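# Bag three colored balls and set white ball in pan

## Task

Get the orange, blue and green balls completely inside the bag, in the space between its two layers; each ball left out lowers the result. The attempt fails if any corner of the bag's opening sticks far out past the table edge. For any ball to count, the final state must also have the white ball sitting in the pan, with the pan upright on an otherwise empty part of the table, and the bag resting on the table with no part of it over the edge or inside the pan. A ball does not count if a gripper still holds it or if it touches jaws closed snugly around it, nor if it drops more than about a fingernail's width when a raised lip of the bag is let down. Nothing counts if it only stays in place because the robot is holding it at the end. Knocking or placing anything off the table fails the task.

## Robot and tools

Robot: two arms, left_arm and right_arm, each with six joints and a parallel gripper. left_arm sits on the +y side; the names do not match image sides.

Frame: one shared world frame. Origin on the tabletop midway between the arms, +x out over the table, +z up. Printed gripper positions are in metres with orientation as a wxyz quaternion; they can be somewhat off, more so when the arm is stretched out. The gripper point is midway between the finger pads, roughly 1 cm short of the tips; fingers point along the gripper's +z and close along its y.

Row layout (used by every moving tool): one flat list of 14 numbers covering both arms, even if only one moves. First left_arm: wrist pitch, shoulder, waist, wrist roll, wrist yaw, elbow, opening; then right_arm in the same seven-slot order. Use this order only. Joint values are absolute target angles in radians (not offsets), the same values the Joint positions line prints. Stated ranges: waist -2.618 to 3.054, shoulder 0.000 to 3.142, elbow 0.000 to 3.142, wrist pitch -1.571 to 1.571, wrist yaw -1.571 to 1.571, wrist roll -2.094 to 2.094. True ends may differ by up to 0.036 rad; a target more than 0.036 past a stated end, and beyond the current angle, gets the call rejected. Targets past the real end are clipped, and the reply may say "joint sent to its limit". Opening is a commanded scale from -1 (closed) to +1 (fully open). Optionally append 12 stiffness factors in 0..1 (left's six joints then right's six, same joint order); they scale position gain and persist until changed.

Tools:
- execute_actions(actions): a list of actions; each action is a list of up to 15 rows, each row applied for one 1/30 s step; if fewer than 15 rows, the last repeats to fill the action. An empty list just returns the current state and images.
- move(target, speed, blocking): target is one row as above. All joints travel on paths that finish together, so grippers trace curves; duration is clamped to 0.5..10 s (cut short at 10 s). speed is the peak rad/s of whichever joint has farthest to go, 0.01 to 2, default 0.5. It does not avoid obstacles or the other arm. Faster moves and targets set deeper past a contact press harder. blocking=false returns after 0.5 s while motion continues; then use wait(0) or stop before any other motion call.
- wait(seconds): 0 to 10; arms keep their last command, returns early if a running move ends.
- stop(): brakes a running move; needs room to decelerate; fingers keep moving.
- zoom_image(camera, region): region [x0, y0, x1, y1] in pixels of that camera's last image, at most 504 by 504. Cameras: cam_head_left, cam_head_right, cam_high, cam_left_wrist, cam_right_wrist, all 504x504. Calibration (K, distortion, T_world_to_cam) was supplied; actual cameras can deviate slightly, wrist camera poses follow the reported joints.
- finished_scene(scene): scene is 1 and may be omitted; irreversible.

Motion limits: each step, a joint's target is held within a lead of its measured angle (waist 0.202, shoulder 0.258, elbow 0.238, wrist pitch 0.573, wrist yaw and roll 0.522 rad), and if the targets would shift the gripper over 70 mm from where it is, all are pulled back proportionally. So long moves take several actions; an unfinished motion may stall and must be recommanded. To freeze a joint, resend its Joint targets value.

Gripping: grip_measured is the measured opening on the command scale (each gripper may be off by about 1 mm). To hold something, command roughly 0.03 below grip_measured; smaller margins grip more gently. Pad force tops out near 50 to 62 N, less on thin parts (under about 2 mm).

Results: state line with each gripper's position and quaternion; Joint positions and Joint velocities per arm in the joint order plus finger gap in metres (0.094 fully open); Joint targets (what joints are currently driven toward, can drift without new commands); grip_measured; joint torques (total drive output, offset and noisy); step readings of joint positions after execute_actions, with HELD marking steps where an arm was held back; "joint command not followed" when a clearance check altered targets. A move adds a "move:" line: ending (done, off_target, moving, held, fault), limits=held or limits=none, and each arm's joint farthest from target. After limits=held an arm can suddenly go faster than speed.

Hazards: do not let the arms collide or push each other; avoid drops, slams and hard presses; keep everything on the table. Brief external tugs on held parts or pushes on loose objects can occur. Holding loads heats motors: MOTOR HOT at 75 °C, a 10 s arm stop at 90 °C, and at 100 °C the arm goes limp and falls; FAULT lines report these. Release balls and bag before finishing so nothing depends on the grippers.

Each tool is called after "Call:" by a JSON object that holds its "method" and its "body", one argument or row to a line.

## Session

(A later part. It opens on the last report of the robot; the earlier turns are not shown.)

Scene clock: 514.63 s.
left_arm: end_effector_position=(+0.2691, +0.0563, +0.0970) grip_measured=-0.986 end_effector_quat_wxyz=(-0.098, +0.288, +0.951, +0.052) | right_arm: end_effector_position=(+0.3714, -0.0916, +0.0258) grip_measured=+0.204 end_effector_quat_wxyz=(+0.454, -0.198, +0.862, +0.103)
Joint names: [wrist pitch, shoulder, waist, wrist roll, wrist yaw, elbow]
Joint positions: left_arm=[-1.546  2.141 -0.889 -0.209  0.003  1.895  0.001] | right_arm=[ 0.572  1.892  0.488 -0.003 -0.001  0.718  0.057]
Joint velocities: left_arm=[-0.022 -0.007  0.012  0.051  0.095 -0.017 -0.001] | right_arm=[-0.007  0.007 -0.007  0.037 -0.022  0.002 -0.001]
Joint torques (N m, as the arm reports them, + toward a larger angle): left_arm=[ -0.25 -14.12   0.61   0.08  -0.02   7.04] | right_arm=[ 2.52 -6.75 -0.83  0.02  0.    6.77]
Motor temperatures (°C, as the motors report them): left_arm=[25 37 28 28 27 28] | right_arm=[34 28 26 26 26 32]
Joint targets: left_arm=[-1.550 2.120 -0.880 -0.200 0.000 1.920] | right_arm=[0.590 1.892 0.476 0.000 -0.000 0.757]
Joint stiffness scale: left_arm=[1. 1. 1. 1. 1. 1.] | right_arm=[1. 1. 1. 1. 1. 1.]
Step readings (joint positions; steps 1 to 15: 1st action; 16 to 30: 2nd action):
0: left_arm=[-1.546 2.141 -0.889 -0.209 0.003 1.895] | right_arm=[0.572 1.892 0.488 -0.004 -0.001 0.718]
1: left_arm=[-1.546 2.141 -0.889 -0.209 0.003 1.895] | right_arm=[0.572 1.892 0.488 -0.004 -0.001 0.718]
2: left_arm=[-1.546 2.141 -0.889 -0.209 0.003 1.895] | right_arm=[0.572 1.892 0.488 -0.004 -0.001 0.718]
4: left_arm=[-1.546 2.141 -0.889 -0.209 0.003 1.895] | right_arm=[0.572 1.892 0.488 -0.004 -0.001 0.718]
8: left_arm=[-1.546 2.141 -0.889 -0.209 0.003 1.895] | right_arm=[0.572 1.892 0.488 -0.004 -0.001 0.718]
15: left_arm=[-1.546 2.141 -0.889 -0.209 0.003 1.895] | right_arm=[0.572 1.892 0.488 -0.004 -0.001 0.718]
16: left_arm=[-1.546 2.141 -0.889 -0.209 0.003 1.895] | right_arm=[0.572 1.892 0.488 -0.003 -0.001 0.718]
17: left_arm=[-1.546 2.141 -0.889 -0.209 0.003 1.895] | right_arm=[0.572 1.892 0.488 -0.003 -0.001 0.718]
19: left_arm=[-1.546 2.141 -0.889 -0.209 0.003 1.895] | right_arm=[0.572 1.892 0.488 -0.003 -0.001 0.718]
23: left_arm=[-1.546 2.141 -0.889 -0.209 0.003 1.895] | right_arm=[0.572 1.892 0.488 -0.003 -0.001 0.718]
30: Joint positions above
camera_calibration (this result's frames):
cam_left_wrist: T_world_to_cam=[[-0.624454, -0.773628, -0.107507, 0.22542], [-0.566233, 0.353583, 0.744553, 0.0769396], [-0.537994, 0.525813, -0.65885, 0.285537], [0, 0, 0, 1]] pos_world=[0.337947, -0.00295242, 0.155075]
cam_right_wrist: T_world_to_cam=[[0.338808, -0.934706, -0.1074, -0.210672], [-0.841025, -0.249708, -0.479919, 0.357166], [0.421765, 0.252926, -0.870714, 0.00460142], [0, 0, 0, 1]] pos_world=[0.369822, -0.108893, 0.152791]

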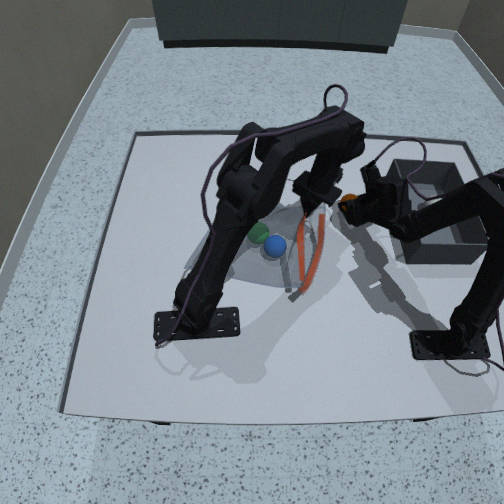

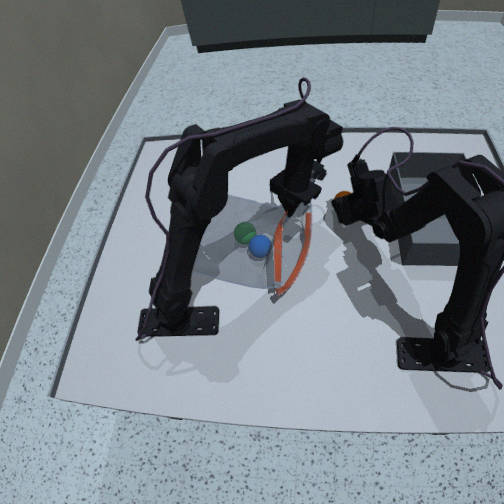

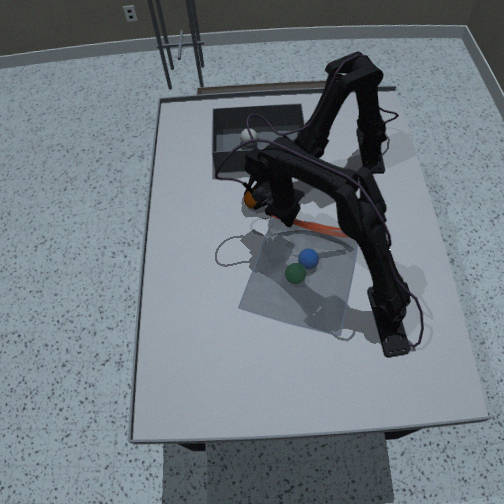

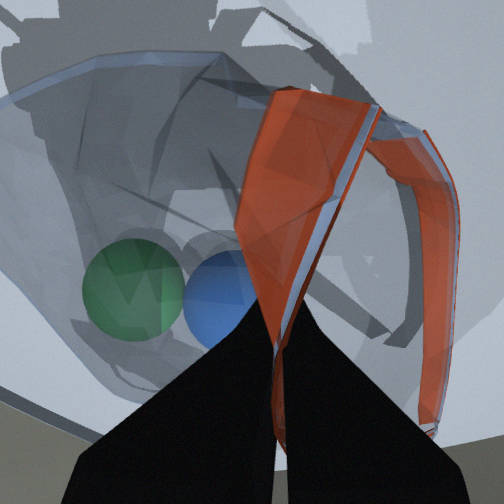

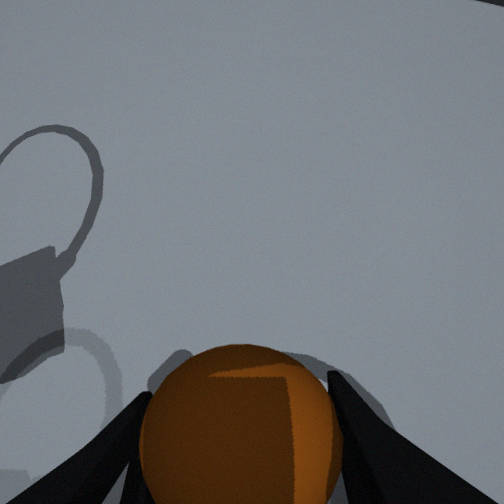

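Call:
{"method": "move", "body": {
  "target": [-1.55,2.12,-0.88,-0.2,0,1.92,-1,0.59,1.892,0.476,0,0,0.757,0.12]
}}

Call:
{"method": "move", "body": {
  "target": [-1.55,2.12,-0.88,-0.2,0,1.92,-1,0.4,1.45,0.5,0,0,0.51,0.12],
  "speed": 0.35
}}

Call:
{"method": "move", "body": {
  "target": [-1.55,2.12,-0.88,-0.2,0,1.92,-1,0.72,1.26,0.7,0,0,0.17,0.12],
  "speed": 0.4
}}

Call:
{"method": "move", "body": {
  "target": [-1.55,2.12,-0.88,-0.2,0,1.92,-1,0.72,1.28,1.02,0,0,0.17,0.12],
  "speed": 0.4
}}

Scene clock: 518.87 s.
left_arm: end_effector_position=(+0.2691, +0.0563, +0.0970) grip_measured=-0.986 end_effector_quat_wxyz=(-0.098, +0.288, +0.951, +0.052) | right_arm: end_effector_position=(+0.3714, -0.0916, +0.0258) grip_measured=+0.128 end_effector_quat_wxyz=(+0.454, -0.198, +0.862, +0.103)
Joint names: [wrist pitch, shoulder, waist, wrist roll, wrist yaw, elbow]
Joint positions: left_arm=[-1.546  2.141 -0.889 -0.209  0.003  1.895  0.001] | right_arm=[ 0.572  1.892  0.488 -0.003 -0.001  0.718  0.053]
Joint velocities: left_arm=[ 0.037  0.007  0.002  0.007 -0.051 -0.007  0.001] | right_arm=[-0.037  0.007 -0.002 -0.066  0.066  0.007  0.001]
Joint torques (N m, as the arm reports them, + toward a larger angle): left_arm=[ -0.25 -14.18   0.62   0.08  -0.01   7.02] | right_arm=[ 2.52 -6.75 -0.83  0.01  0.    6.79]
Motor temperatures (°C, as the motors report them): left_arm=[25 37 28 28 27 28] | right_arm=[34 28 26 26 26 32]
Joint targets: left_arm=[-1.550 2.120 -0.880 -0.200 -0.000 1.920] | right_arm=[0.590 1.892 0.476 -0.000 -0.000 0.757]
Joint stiffness scale: left_arm=[1. 1. 1. 1. 1. 1.] | right_arm=[1. 1. 1. 1. 1. 1.]
move: off_target (left_arm, right_arm); limits=none; left_arm: farthest joint: the elbow, 0.025 radians from its target (0.025 radians at the start); right_arm: farthest joint: the elbow, 0.039 radians from its target (0.039 radians at the start)
camera_calibration (this result's frames):
cam_left_wrist: T_world_to_cam=[[-0.624454, -0.773628, -0.107507, 0.22542], [-0.566233, 0.353583, 0.744553, 0.0769396], [-0.537994, 0.525813, -0.65885, 0.285537], [0, 0, 0, 1]] pos_world=[0.337947, -0.00295242, 0.155075]
cam_right_wrist: T_world_to_cam=[[0.338808, -0.934706, -0.1074, -0.210672], [-0.841025, -0.249708, -0.479919, 0.357166], [0.421765, 0.252926, -0.870714, 0.00460142], [0, 0, 0, 1]] pos_world=[0.369822, -0.108893, 0.152791]

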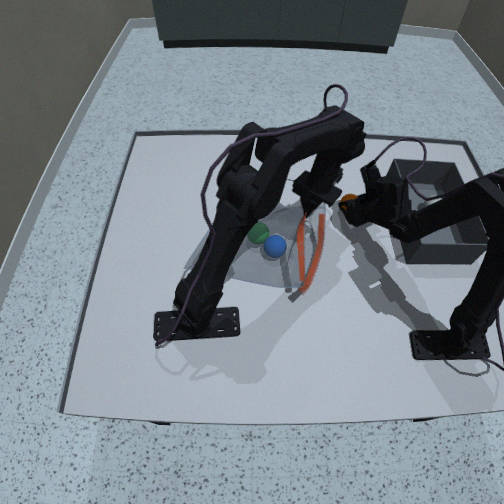

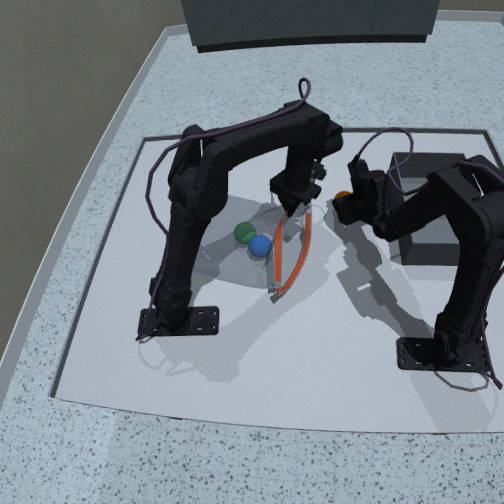

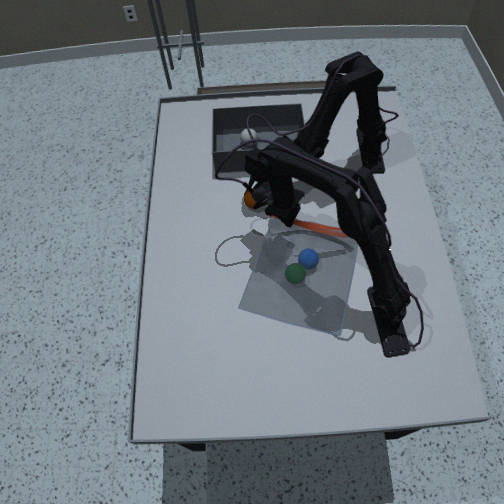

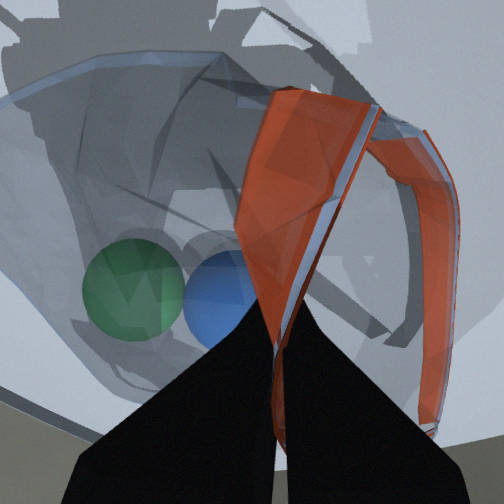

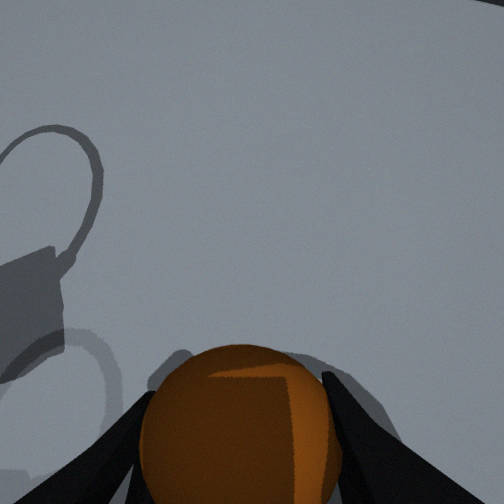

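Scene clock: 520.73 s.
left_arm: end_effector_position=(+0.2691, +0.0563, +0.0970) grip_measured=-0.986 end_effector_quat_wxyz=(-0.098, +0.288, +0.951, +0.052) | right_arm: end_effector_position=(+0.3181, -0.1171, +0.0905) grip_measured=+0.128 end_effector_quat_wxyz=(+0.481, -0.195, +0.848, +0.109)
Joint names: [wrist pitch, shoulder, waist, wrist roll, wrist yaw, elbow]
Joint positions: left_arm=[-1.546  2.141 -0.889 -0.209  0.003  1.895  0.001] | right_arm=[ 0.402  1.47   0.488 -0.003 -0.001  0.528  0.053]
Joint velocities: left_arm=[ 0.022 -0.007  0.002 -0.007 -0.081 -0.002 -0.   ] | right_arm=[ 0.007 -0.002 -0.017  0.022 -0.066 -0.002  0.   ]
Joint torques (N m, as the arm reports them, + toward a larger angle): left_arm=[ -0.25 -14.18   0.6    0.1   -0.01   6.98] | right_arm=[ 2.35 -5.78  0.83  0.01 -0.01  3.99]
Motor temperatures (°C, as the motors report them): left_arm=[25 37 28 28 27 28] | right_arm=[34 28 26 26 26 32]
Joint targets: left_arm=[-1.550 2.120 -0.880 -0.200 -0.000 1.920] | right_arm=[0.400 1.450 0.500 -0.000 0.000 0.510]
Joint stiffness scale: left_arm=[1. 1. 1. 1. 1. 1.] | right_arm=[1. 1. 1. 1. 1. 1.]
move: off_target (left_arm); limits=none; left_arm: farthest joint: the elbow, 0.025 radians from its target (0.025 radians at the start); right_arm: farthest joint: the shoulder, 0.020 radians from its target (0.442 radians at the start)
camera_calibration (this result's frames):
cam_left_wrist: T_world_to_cam=[[-0.624454, -0.773628, -0.107507, 0.22542], [-0.566233, 0.353583, 0.744553, 0.0769396], [-0.537994, 0.525813, -0.65885, 0.285537], [0, 0, 0, 1]] pos_world=[0.337947, -0.00295242, 0.155075]
cam_right_wrist: T_world_to_cam=[[0.344881, -0.931792, -0.113228, -0.210629], [-0.813177, -0.236348, -0.531868, 0.334397], [0.468829, 0.275505, -0.839224, 0.0747244], [0, 0, 0, 1]] pos_world=[0.309533, -0.137815, 0.216717]

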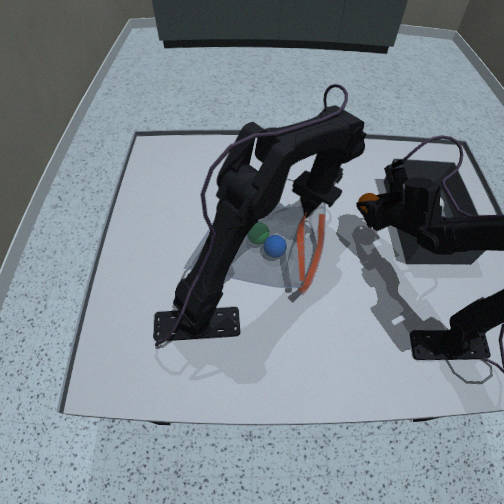

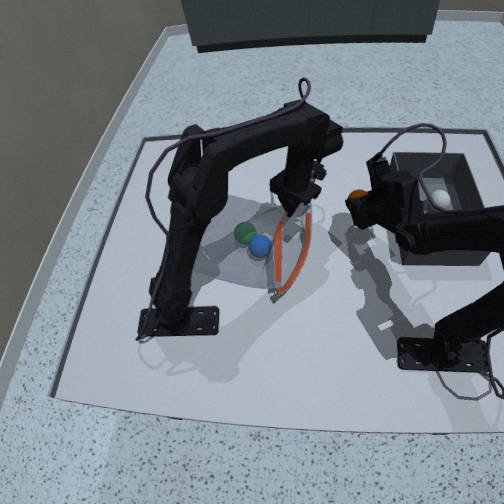

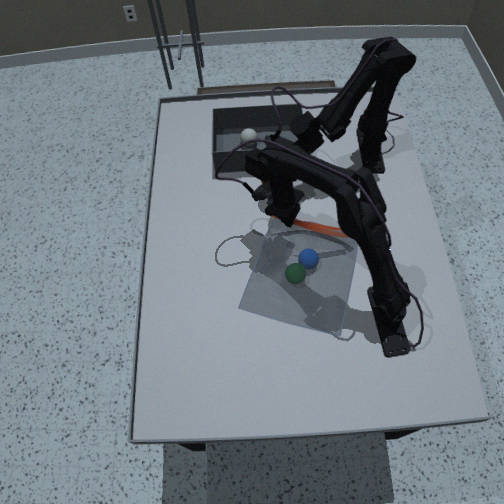

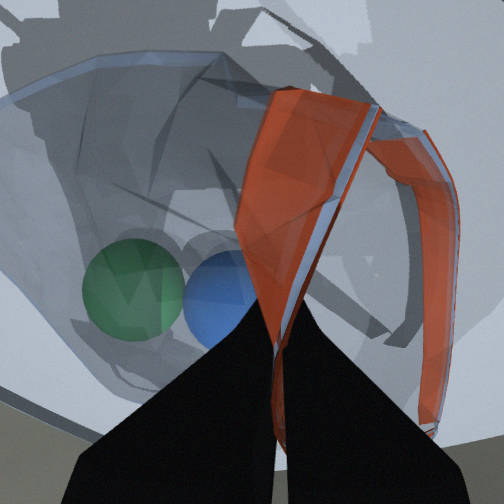

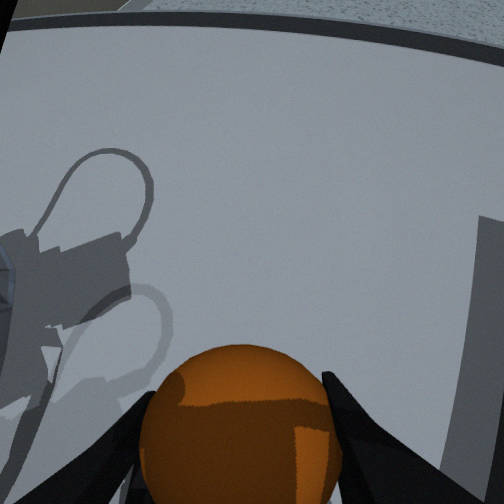

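Scene clock: 522.37 s.
left_arm: end_effector_position=(+0.2691, +0.0563, +0.0970) grip_measured=-0.986 end_effector_quat_wxyz=(-0.098, +0.288, +0.951, +0.052) | right_arm: end_effector_position=(+0.2285, -0.0855, +0.0851) grip_measured=+0.128 end_effector_quat_wxyz=(+0.525, -0.266, +0.789, +0.176)
Joint names: [wrist pitch, shoulder, waist, wrist roll, wrist yaw, elbow]
Joint positions: left_arm=[-1.546  2.141 -0.889 -0.209  0.003  1.895  0.001] | right_arm=[ 0.699  1.281  0.688 -0.003 -0.001  0.185  0.053]
Joint velocities: left_arm=[ 0.081 -0.007 -0.007 -0.037 -0.007 -0.012  0.001] | right_arm=[ 0.037 -0.002 -0.017 -0.007  0.022 -0.012 -0.   ]
Joint torques (N m, as the arm reports them, + toward a larger angle): left_arm=[ -0.26 -14.16   0.6    0.09  -0.01   7.03] | right_arm=[ 2.7  -3.95  0.84  0.01  0.    3.78]
Motor temperatures (°C, as the motors report them): left_arm=[25 37 28 28 27 28] | right_arm=[34 28 26 26 26 32]
Joint targets: left_arm=[-1.550 2.120 -0.880 -0.200 0.000 1.920] | right_arm=[0.720 1.260 0.700 -0.000 -0.000 0.170]
Joint stiffness scale: left_arm=[1. 1. 1. 1. 1. 1.] | right_arm=[1. 1. 1. 1. 1. 1.]
move: off_target (left_arm, right_arm); limits=none; left_arm: farthest joint: the elbow, 0.025 radians from its target (0.025 radians at the start); right_arm: farthest joint: the shoulder, 0.021 radians from its target (0.210 radians at the start)
camera_calibration (this result's frames):
cam_left_wrist: T_world_to_cam=[[-0.624454, -0.773628, -0.107507, 0.22542], [-0.566233, 0.353583, 0.744553, 0.0769396], [-0.537994, 0.525813, -0.65885, 0.285537], [0, 0, 0, 1]] pos_world=[0.337947, -0.00295242, 0.155075]
cam_right_wrist: T_world_to_cam=[[0.536739, -0.834399, -0.125256, -0.185317], [-0.682361, -0.341948, -0.646107, 0.236959], [0.49628, 0.432261, -0.752898, 0.103244], [0, 0, 0, 1]] pos_world=[0.209921, -0.118229, 0.207621]

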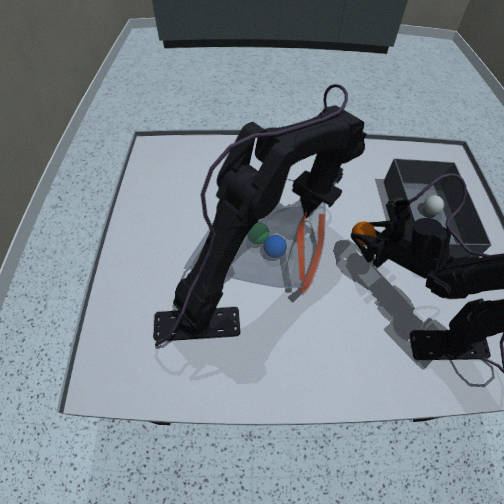

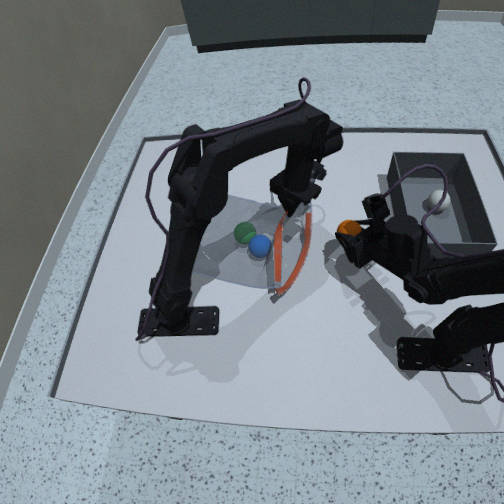

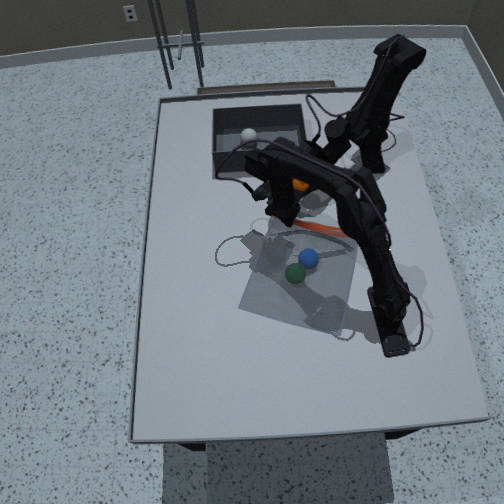

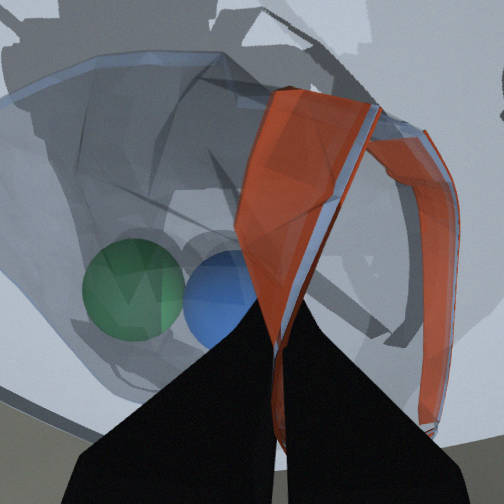

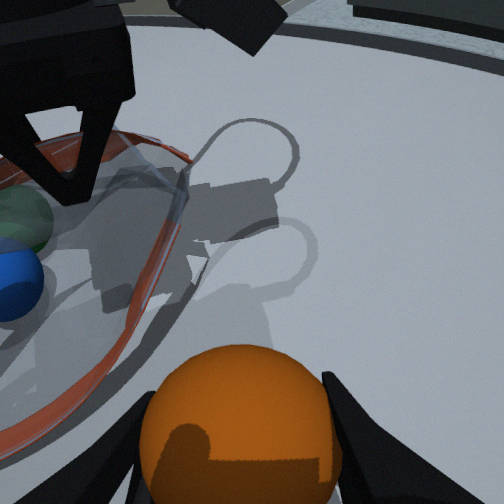

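Scene clock: 523.57 s.
left_arm: end_effector_position=(+0.2691, +0.0563, +0.0970) grip_measured=-0.986 end_effector_quat_wxyz=(-0.098, +0.288, +0.951, +0.052) | right_arm: end_effector_position=(+0.1502, -0.0110, +0.0852) grip_measured=+0.128 end_effector_quat_wxyz=(+0.491, -0.389, +0.736, +0.257)
Joint names: [wrist pitch, shoulder, waist, wrist roll, wrist yaw, elbow]
Joint positions: left_arm=[-1.546  2.141 -0.889 -0.209  0.003  1.895  0.001] | right_arm=[ 0.7    1.281  1.009 -0.003 -0.     0.185  0.053]
Joint velocities: left_arm=[ 0.007  0.002 -0.002  0.007  0.007 -0.002 -0.001] | right_arm=[-0.007 -0.002 -0.007 -0.037 -0.022 -0.017  0.   ]
Joint torques (N m, as the arm reports them, + toward a larger angle): left_arm=[ -0.25 -14.17   0.64   0.08  -0.01   6.98] | right_arm=[ 2.69 -2.48  0.81  0.01 -0.02  3.79]
Motor temperatures (°C, as the motors report them): left_arm=[25 37 28 28 27 28] | right_arm=[34 28 26 26 26 32]
Joint targets: left_arm=[-1.550 2.120 -0.880 -0.200 0.000 1.920] | right_arm=[0.720 1.280 1.020 0.000 -0.000 0.170]
Joint stiffness scale: left_arm=[1. 1. 1. 1. 1. 1.] | right_arm=[1. 1. 1. 1. 1. 1.]
move: off_target (left_arm); limits=none; left_arm: farthest joint: the elbow, 0.025 radians from its target (0.025 radians at the start); right_arm: farthest joint: the wrist pitch, 0.020 radians from its target (0.021 radians at the start)
camera_calibration (this result's frames):
cam_left_wrist: T_world_to_cam=[[-0.624454, -0.773628, -0.107507, 0.22542], [-0.566233, 0.353583, 0.744553, 0.0769396], [-0.537994, 0.525813, -0.65885, 0.285537], [0, 0, 0, 1]] pos_world=[0.337947, -0.00295242, 0.155075]
cam_right_wrist: T_world_to_cam=[[0.771858, -0.623387, -0.124994, -0.114141], [-0.540002, -0.538999, -0.646435, 0.185533], [0.335607, 0.566453, -0.752661, 0.135561], [0, 0, 0, 1]] pos_world=[0.142793, -0.0479406, 0.2077]

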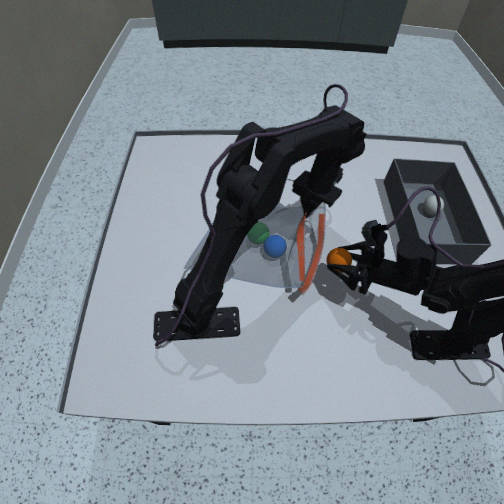

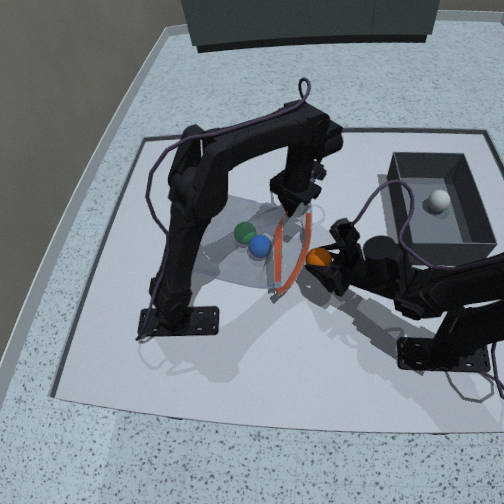

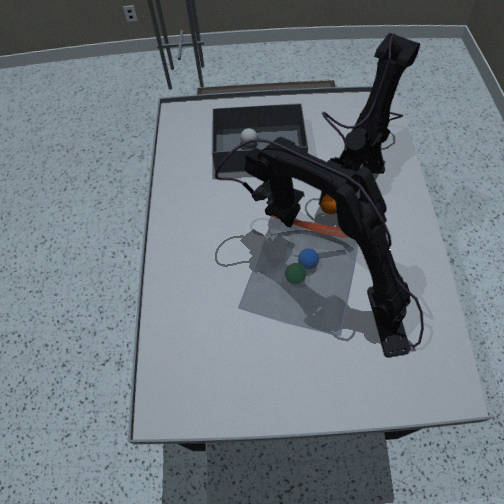

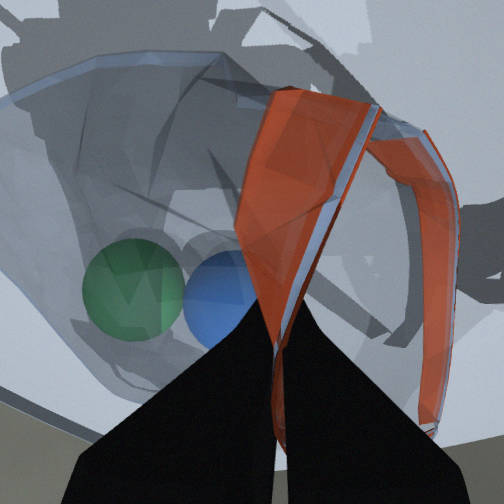

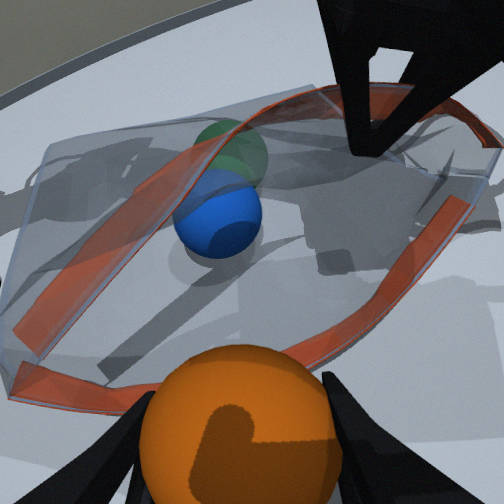

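Call:
{"method": "move", "body": {
  "target": [-1.55,2.12,-0.88,-0.2,0,1.92,-1,1.05,1.812,0.985,0,0,0.48,0.12],
  "speed": 0.25
}}

Scene clock: 541.13 s.
left_arm: end_effector_position=(+0.2691, +0.0563, +0.0970) grip_measured=-0.986 end_effector_quat_wxyz=(-0.098, +0.288, +0.951, +0.052) | right_arm: end_effector_position=(+0.2030, +0.0574, +0.0651) grip_measured=+0.128 end_effector_quat_wxyz=(+0.514, -0.377, +0.724, +0.266)
Joint names: [wrist pitch, shoulder, waist, wrist roll, wrist yaw, elbow]
Joint positions: left_arm=[-1.546  2.141 -0.889 -0.209  0.003  1.895  0.001] | right_arm=[ 1.029  1.809  0.998 -0.003 -0.     0.443  0.053]
Joint velocities: left_arm=[ 0.007  0.002  0.012 -0.037  0.007  0.017 -0.001] | right_arm=[-0.007 -0.007  0.002 -0.081 -0.007 -0.002  0.   ]
Joint torques (N m, as the arm reports them, + toward a larger angle): left_arm=[ -0.25 -14.18   0.62   0.09  -0.01   7.  ] | right_arm=[ 2.7  -5.31 -0.84  0.01 -0.01  6.07]
Motor temperatures (°C, as the motors report them): left_arm=[25 38 28 28 27 28] | right_arm=[35 28 26 26 26 32]
Joint targets: left_arm=[-1.550 2.120 -0.880 -0.200 -0.000 1.920] | right_arm=[1.050 1.812 0.985 -0.000 0.000 0.480]
Joint stiffness scale: left_arm=[1. 1. 1. 1. 1. 1.] | right_arm=[1. 1. 1. 1. 1. 1.]
move: off_target (left_arm, right_arm); limits=none; left_arm: farthest joint: the elbow, 0.025 radians from its target (0.025 radians at the start); right_arm: farthest joint: the elbow, 0.037 radians from its target (0.295 radians at the start)
camera_calibration (this result's frames):
cam_left_wrist: T_world_to_cam=[[-0.624454, -0.773628, -0.107507, 0.22542], [-0.566233, 0.353583, 0.744553, 0.0769396], [-0.537994, 0.525813, -0.65885, 0.285537], [0, 0, 0, 1]] pos_world=[0.337947, -0.00295242, 0.155075]
cam_right_wrist: T_world_to_cam=[[0.76922, -0.625784, -0.129214, -0.113841], [-0.523312, -0.500917, -0.689367, 0.235137], [0.366669, 0.597894, -0.712796, 0.0532986], [0, 0, 0, 1]] pos_world=[0.191076, 0.0146772, 0.185376]

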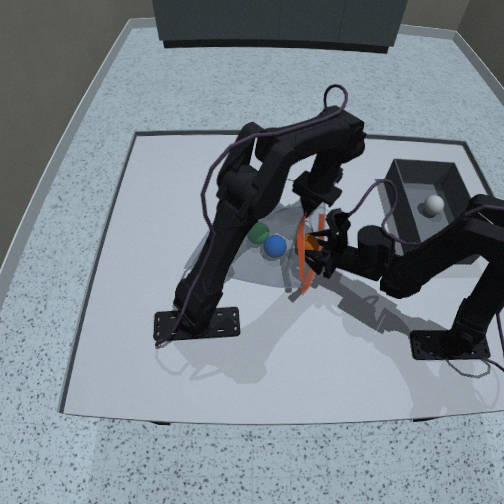

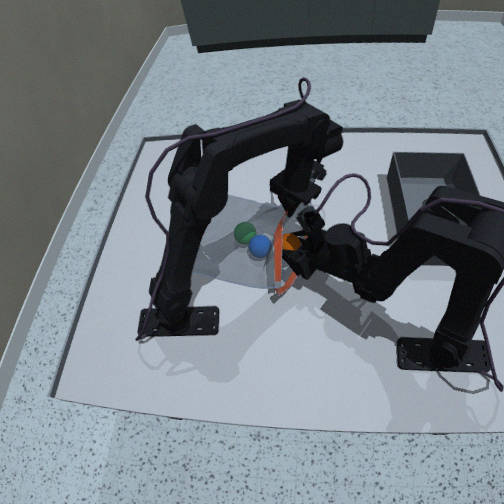

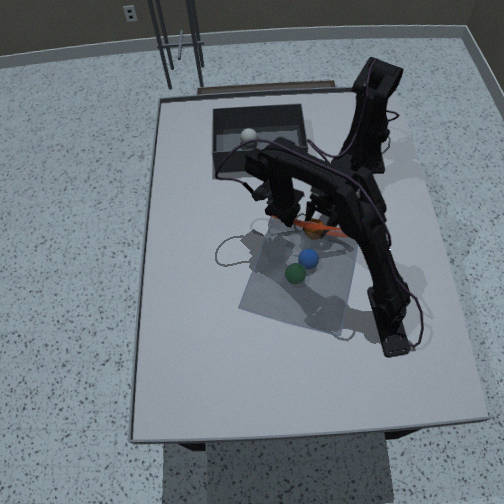

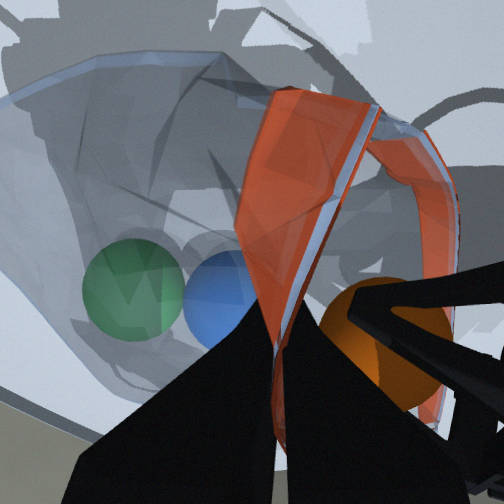

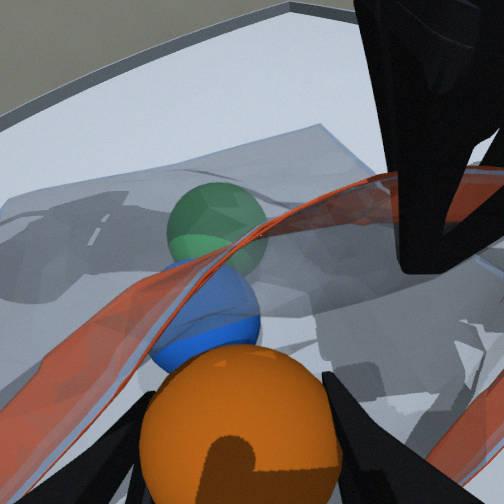

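Call:
{"method": "move", "body": {
  "target": [-1.55,2.12,-0.88,-0.2,0,1.92,-1,0.95,1.83,0.985,0,0,0.49,0.12],
  "speed": 0.2
}}

Call:
{"method": "move", "body": {
  "target": [-1.55,2.12,-0.88,-0.2,0,1.92,-1,1.265,2.07,1.0,0,0,0.56,0.12],
  "speed": 0.2
}}

Call:
{"method": "move", "body": {
  "target": [-1.55,2.12,-0.88,-0.2,0,1.92,-1,1.355,2.257,1.02,0,0,0.76,0.12],
  "speed": 0.12
}}

Scene clock: 545.40 s.
left_arm: end_effector_position=(+0.2691, +0.0563, +0.0970) grip_measured=-0.986 end_effector_quat_wxyz=(-0.098, +0.288, +0.951, +0.052) | right_arm: end_effector_position=(+0.1981, +0.0505, +0.0402) grip_measured=+0.128 end_effector_quat_wxyz=(+0.479, -0.389, +0.747, +0.247)
Joint names: [wrist pitch, shoulder, waist, wrist roll, wrist yaw, elbow]
Joint positions: left_arm=[-1.546  2.141 -0.889 -0.209  0.003  1.895  0.001] | right_arm=[ 0.952  1.827  0.998 -0.003 -0.     0.443  0.053]
Joint velocities: left_arm=[-0.051 -0.002  0.002  0.007  0.007 -0.012 -0.001] | right_arm=[ 0.007  0.017 -0.027 -0.095 -0.022 -0.007 -0.   ]
Joint torques (N m, as the arm reports them, + toward a larger angle): left_arm=[ -0.25 -14.18   0.58   0.1    0.     7.01] | right_arm=[ 2.41 -5.32 -0.84  0.01 -0.01  6.6 ]
Motor temperatures (°C, as the motors report them): left_arm=[25 38 28 28 27 28] | right_arm=[36 28 26 26 26 32]
Joint targets: left_arm=[-1.550 2.120 -0.880 -0.200 0.000 1.920] | right_arm=[0.950 1.830 0.985 -0.000 0.000 0.490]
Joint stiffness scale: left_arm=[1. 1. 1. 1. 1. 1.] | right_arm=[1. 1. 1. 1. 1. 1.]
move: off_target (left_arm, right_arm); limits=none; left_arm: farthest joint: the elbow, 0.025 radians from its target (0.025 radians at the start); right_arm: farthest joint: the elbow, 0.047 radians from its target (0.047 radians at the start)
camera_calibration (this result's frames):
cam_left_wrist: T_world_to_cam=[[-0.624454, -0.773628, -0.107507, 0.22542], [-0.566233, 0.353583, 0.744553, 0.0769396], [-0.537994, 0.525813, -0.65885, 0.285537], [0, 0, 0, 1]] pos_world=[0.337947, -0.00295242, 0.155075]
cam_right_wrist: T_world_to_cam=[[0.762333, -0.635548, -0.122174, -0.116061], [-0.559146, -0.551731, -0.618828, 0.21881], [0.325888, 0.540067, -0.775967, 0.0549336], [0, 0, 0, 1]] pos_world=[0.192922, 0.0172945, 0.163853]

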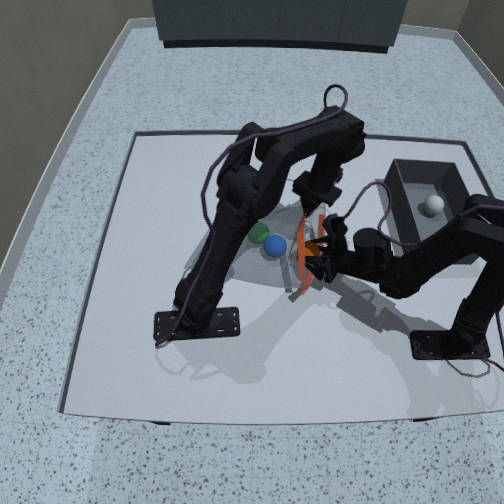

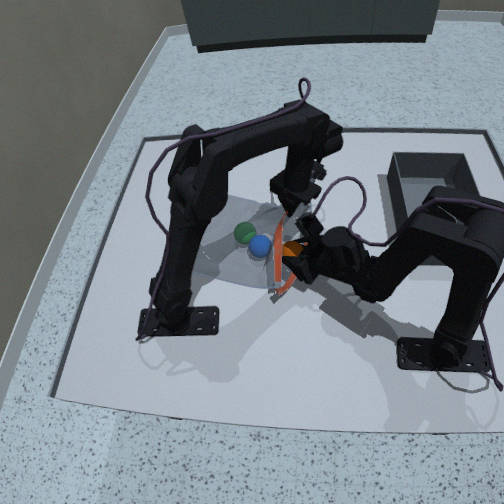

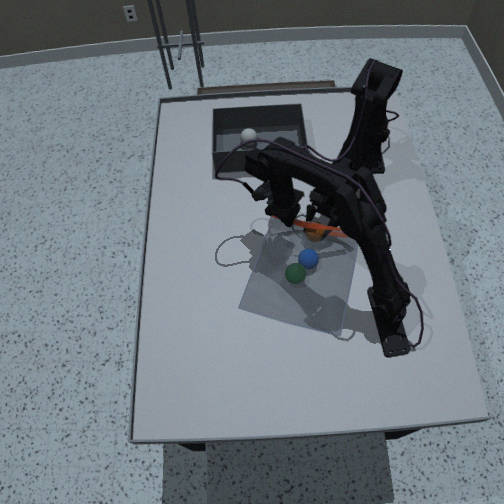

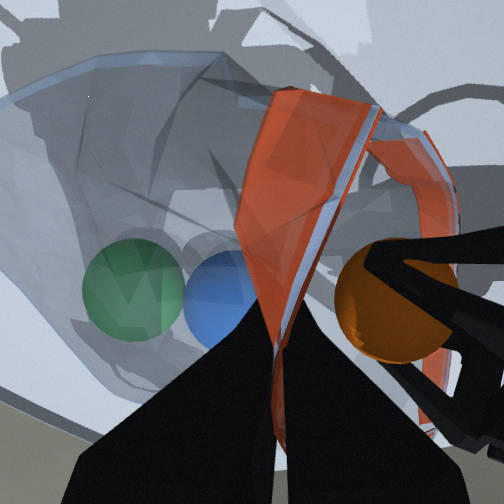

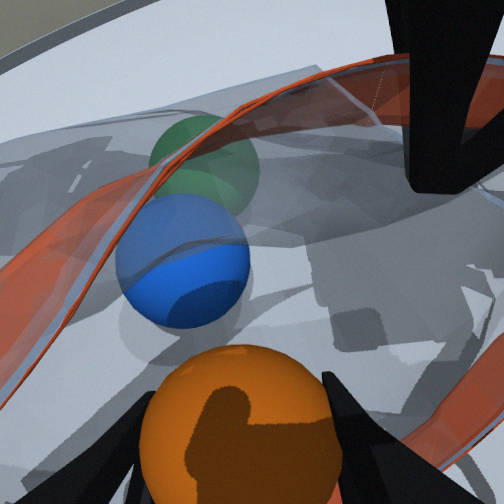

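Scene clock: 547.57 s.
left_arm: end_effector_position=(+0.2691, +0.0563, +0.0970) grip_measured=-0.986 end_effector_quat_wxyz=(-0.098, +0.288, +0.951, +0.052) | right_arm: end_effector_position=(+0.2172, +0.0776, +0.0344) grip_measured=+0.128 end_effector_quat_wxyz=(+0.528, -0.372, +0.713, +0.273)
Joint names: [wrist pitch, shoulder, waist, wrist roll, wrist yaw, elbow]
Joint positions: left_arm=[-1.546  2.141 -0.889 -0.209  0.003  1.895  0.001] | right_arm=[ 1.245  2.067  0.998 -0.003 -0.     0.524  0.053]
Joint velocities: left_arm=[ 0.022 -0.012  0.007  0.095 -0.022 -0.002  0.001] | right_arm=[-0.022  0.002 -0.007  0.022 -0.037  0.012 -0.001]
Joint torques (N m, as the arm reports them, + toward a larger angle): left_arm=[ -0.25 -14.15   0.6    0.09  -0.01   6.98] | right_arm=[ 2.73 -6.41  0.19  0.01 -0.01  5.23]
Motor temperatures (°C, as the motors report them): left_arm=[25 38 28 28 27 28] | right_arm=[36 28 26 26 26 32]
Joint targets: left_arm=[-1.550 2.120 -0.880 -0.200 -0.000 1.920] | right_arm=[1.265 2.070 1.000 -0.000 -0.000 0.560]
Joint stiffness scale: left_arm=[1. 1. 1. 1. 1. 1.] | right_arm=[1. 1. 1. 1. 1. 1.]
move: off_target (left_arm, right_arm); limits=none; left_arm: farthest joint: the elbow, 0.025 radians from its target (0.025 radians at the start); right_arm: farthest joint: the elbow, 0.036 radians from its target (0.117 radians at the start)
camera_calibration (this result's frames):
cam_left_wrist: T_world_to_cam=[[-0.624454, -0.773628, -0.107507, 0.22542], [-0.566233, 0.353583, 0.744553, 0.0769396], [-0.537994, 0.525813, -0.65885, 0.285537], [0, 0, 0, 1]] pos_world=[0.337947, -0.00295242, 0.155075]
cam_right_wrist: T_world_to_cam=[[0.772146, -0.621634, -0.131765, -0.117], [-0.507547, -0.478562, -0.716501, 0.227283], [0.382344, 0.620121, -0.685028, 0.00803351], [0, 0, 0, 1]] pos_world=[0.202627, 0.031056, 0.152935]

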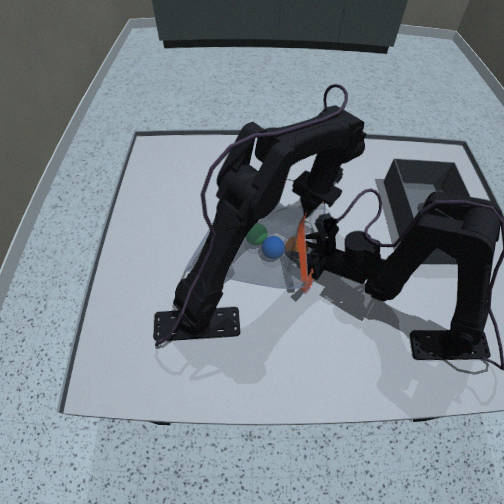

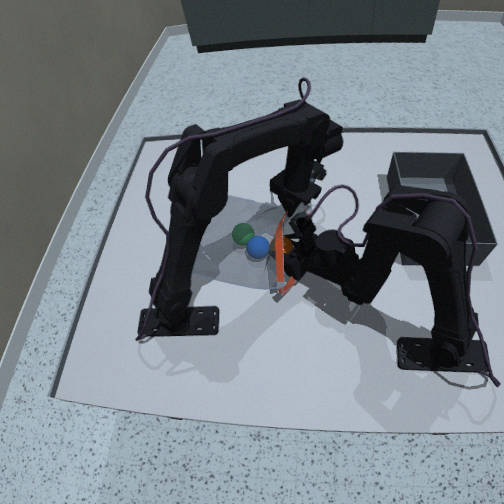

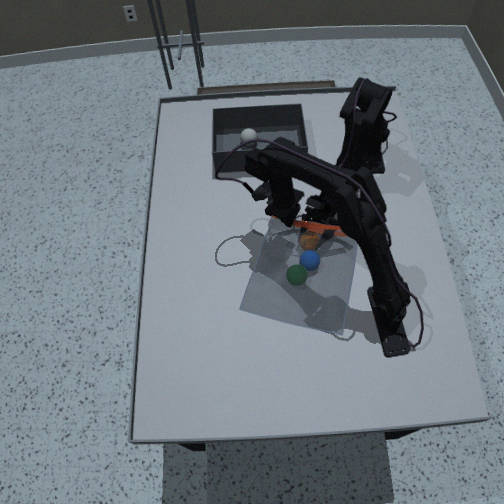

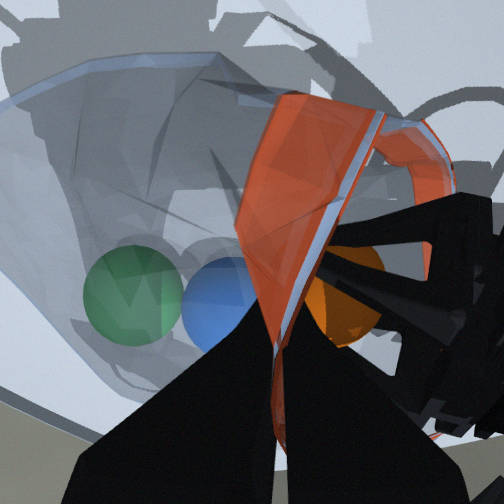

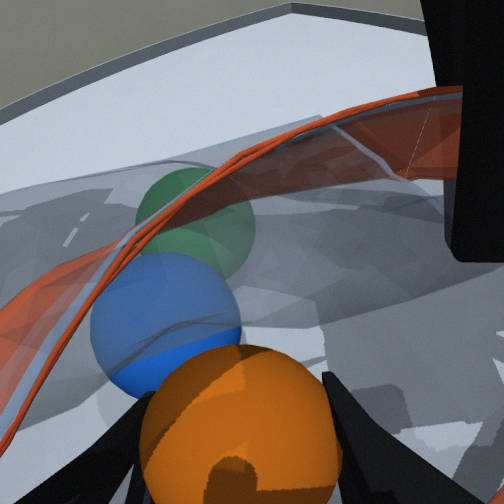

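Scene clock: 549.93 s.
left_arm: end_effector_position=(+0.2691, +0.0563, +0.0970) grip_measured=-0.986 end_effector_quat_wxyz=(-0.098, +0.288, +0.951, +0.052) | right_arm: end_effector_position=(+0.2419, +0.1212, +0.0309) grip_measured=+0.128 end_effector_quat_wxyz=(+0.560, -0.361, +0.685, +0.293)
Joint names: [wrist pitch, shoulder, waist, wrist roll, wrist yaw, elbow]
Joint positions: left_arm=[-1.546  2.141 -0.889 -0.209  0.003  1.895  0.001] | right_arm=[ 1.331  2.256  1.008 -0.003 -0.     0.724  0.053]
Joint velocities: left_arm=[-0.022  0.002  0.002 -0.022 -0.037  0.007  0.   ] | right_arm=[ 0.037 -0.012 -0.012  0.022  0.037  0.002 -0.001]
Joint torques (N m, as the arm reports them, + toward a larger angle): left_arm=[ -0.25 -14.14   0.59   0.09  -0.02   6.98] | right_arm=[ 2.78 -7.83  0.88  0.01 -0.01  5.31]
Motor temperatures (°C, as the motors report them): left_arm=[25 38 28 28 27 28] | right_arm=[36 28 26 26 26 32]
Joint targets: left_arm=[-1.550 2.120 -0.880 -0.200 -0.000 1.920] | right_arm=[1.355 2.257 1.020 0.000 -0.000 0.760]
Joint stiffness scale: left_arm=[1. 1. 1. 1. 1. 1.] | right_arm=[1. 1. 1. 1. 1. 1.]
move: off_target (left_arm, right_arm); limits=none; left_arm: farthest joint: the elbow, 0.025 radians from its target (0.025 radians at the start); right_arm: farthest joint: the elbow, 0.036 radians from its target (0.236 radians at the start)
camera_calibration (this result's frames):
cam_left_wrist: T_world_to_cam=[[-0.624454, -0.773628, -0.107507, 0.22542], [-0.566233, 0.353583, 0.744553, 0.0769396], [-0.537994, 0.525813, -0.65885, 0.285537], [0, 0, 0, 1]] pos_world=[0.337947, -0.00295242, 0.155075]
cam_right_wrist: T_world_to_cam=[[0.785714, -0.603169, -0.137262, -0.11476], [-0.4614, -0.423649, -0.779508, 0.242335], [0.412024, 0.675803, -0.611169, -0.0470813], [0, 0, 0, 1]] pos_world=[0.221381, 0.0652629, 0.144375]

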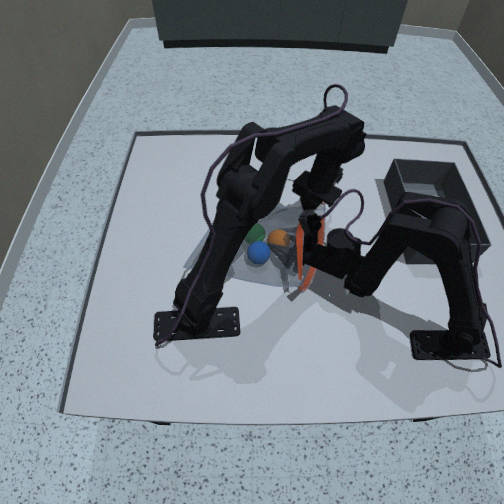

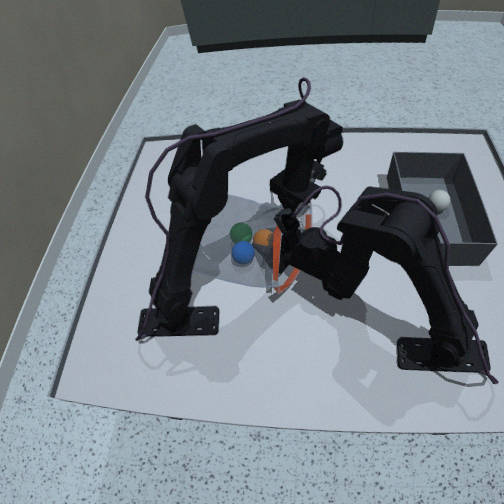

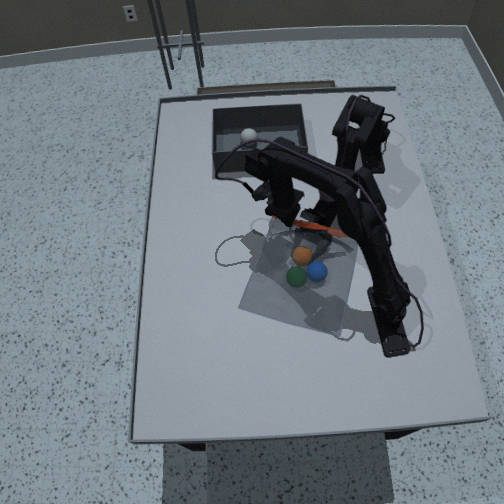

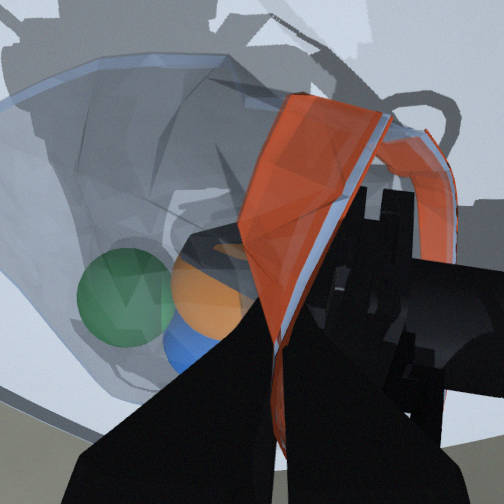

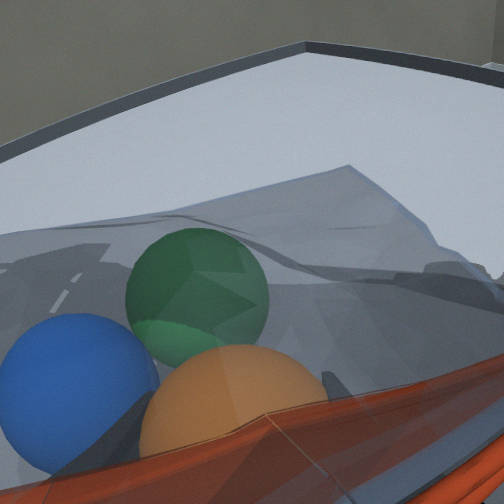

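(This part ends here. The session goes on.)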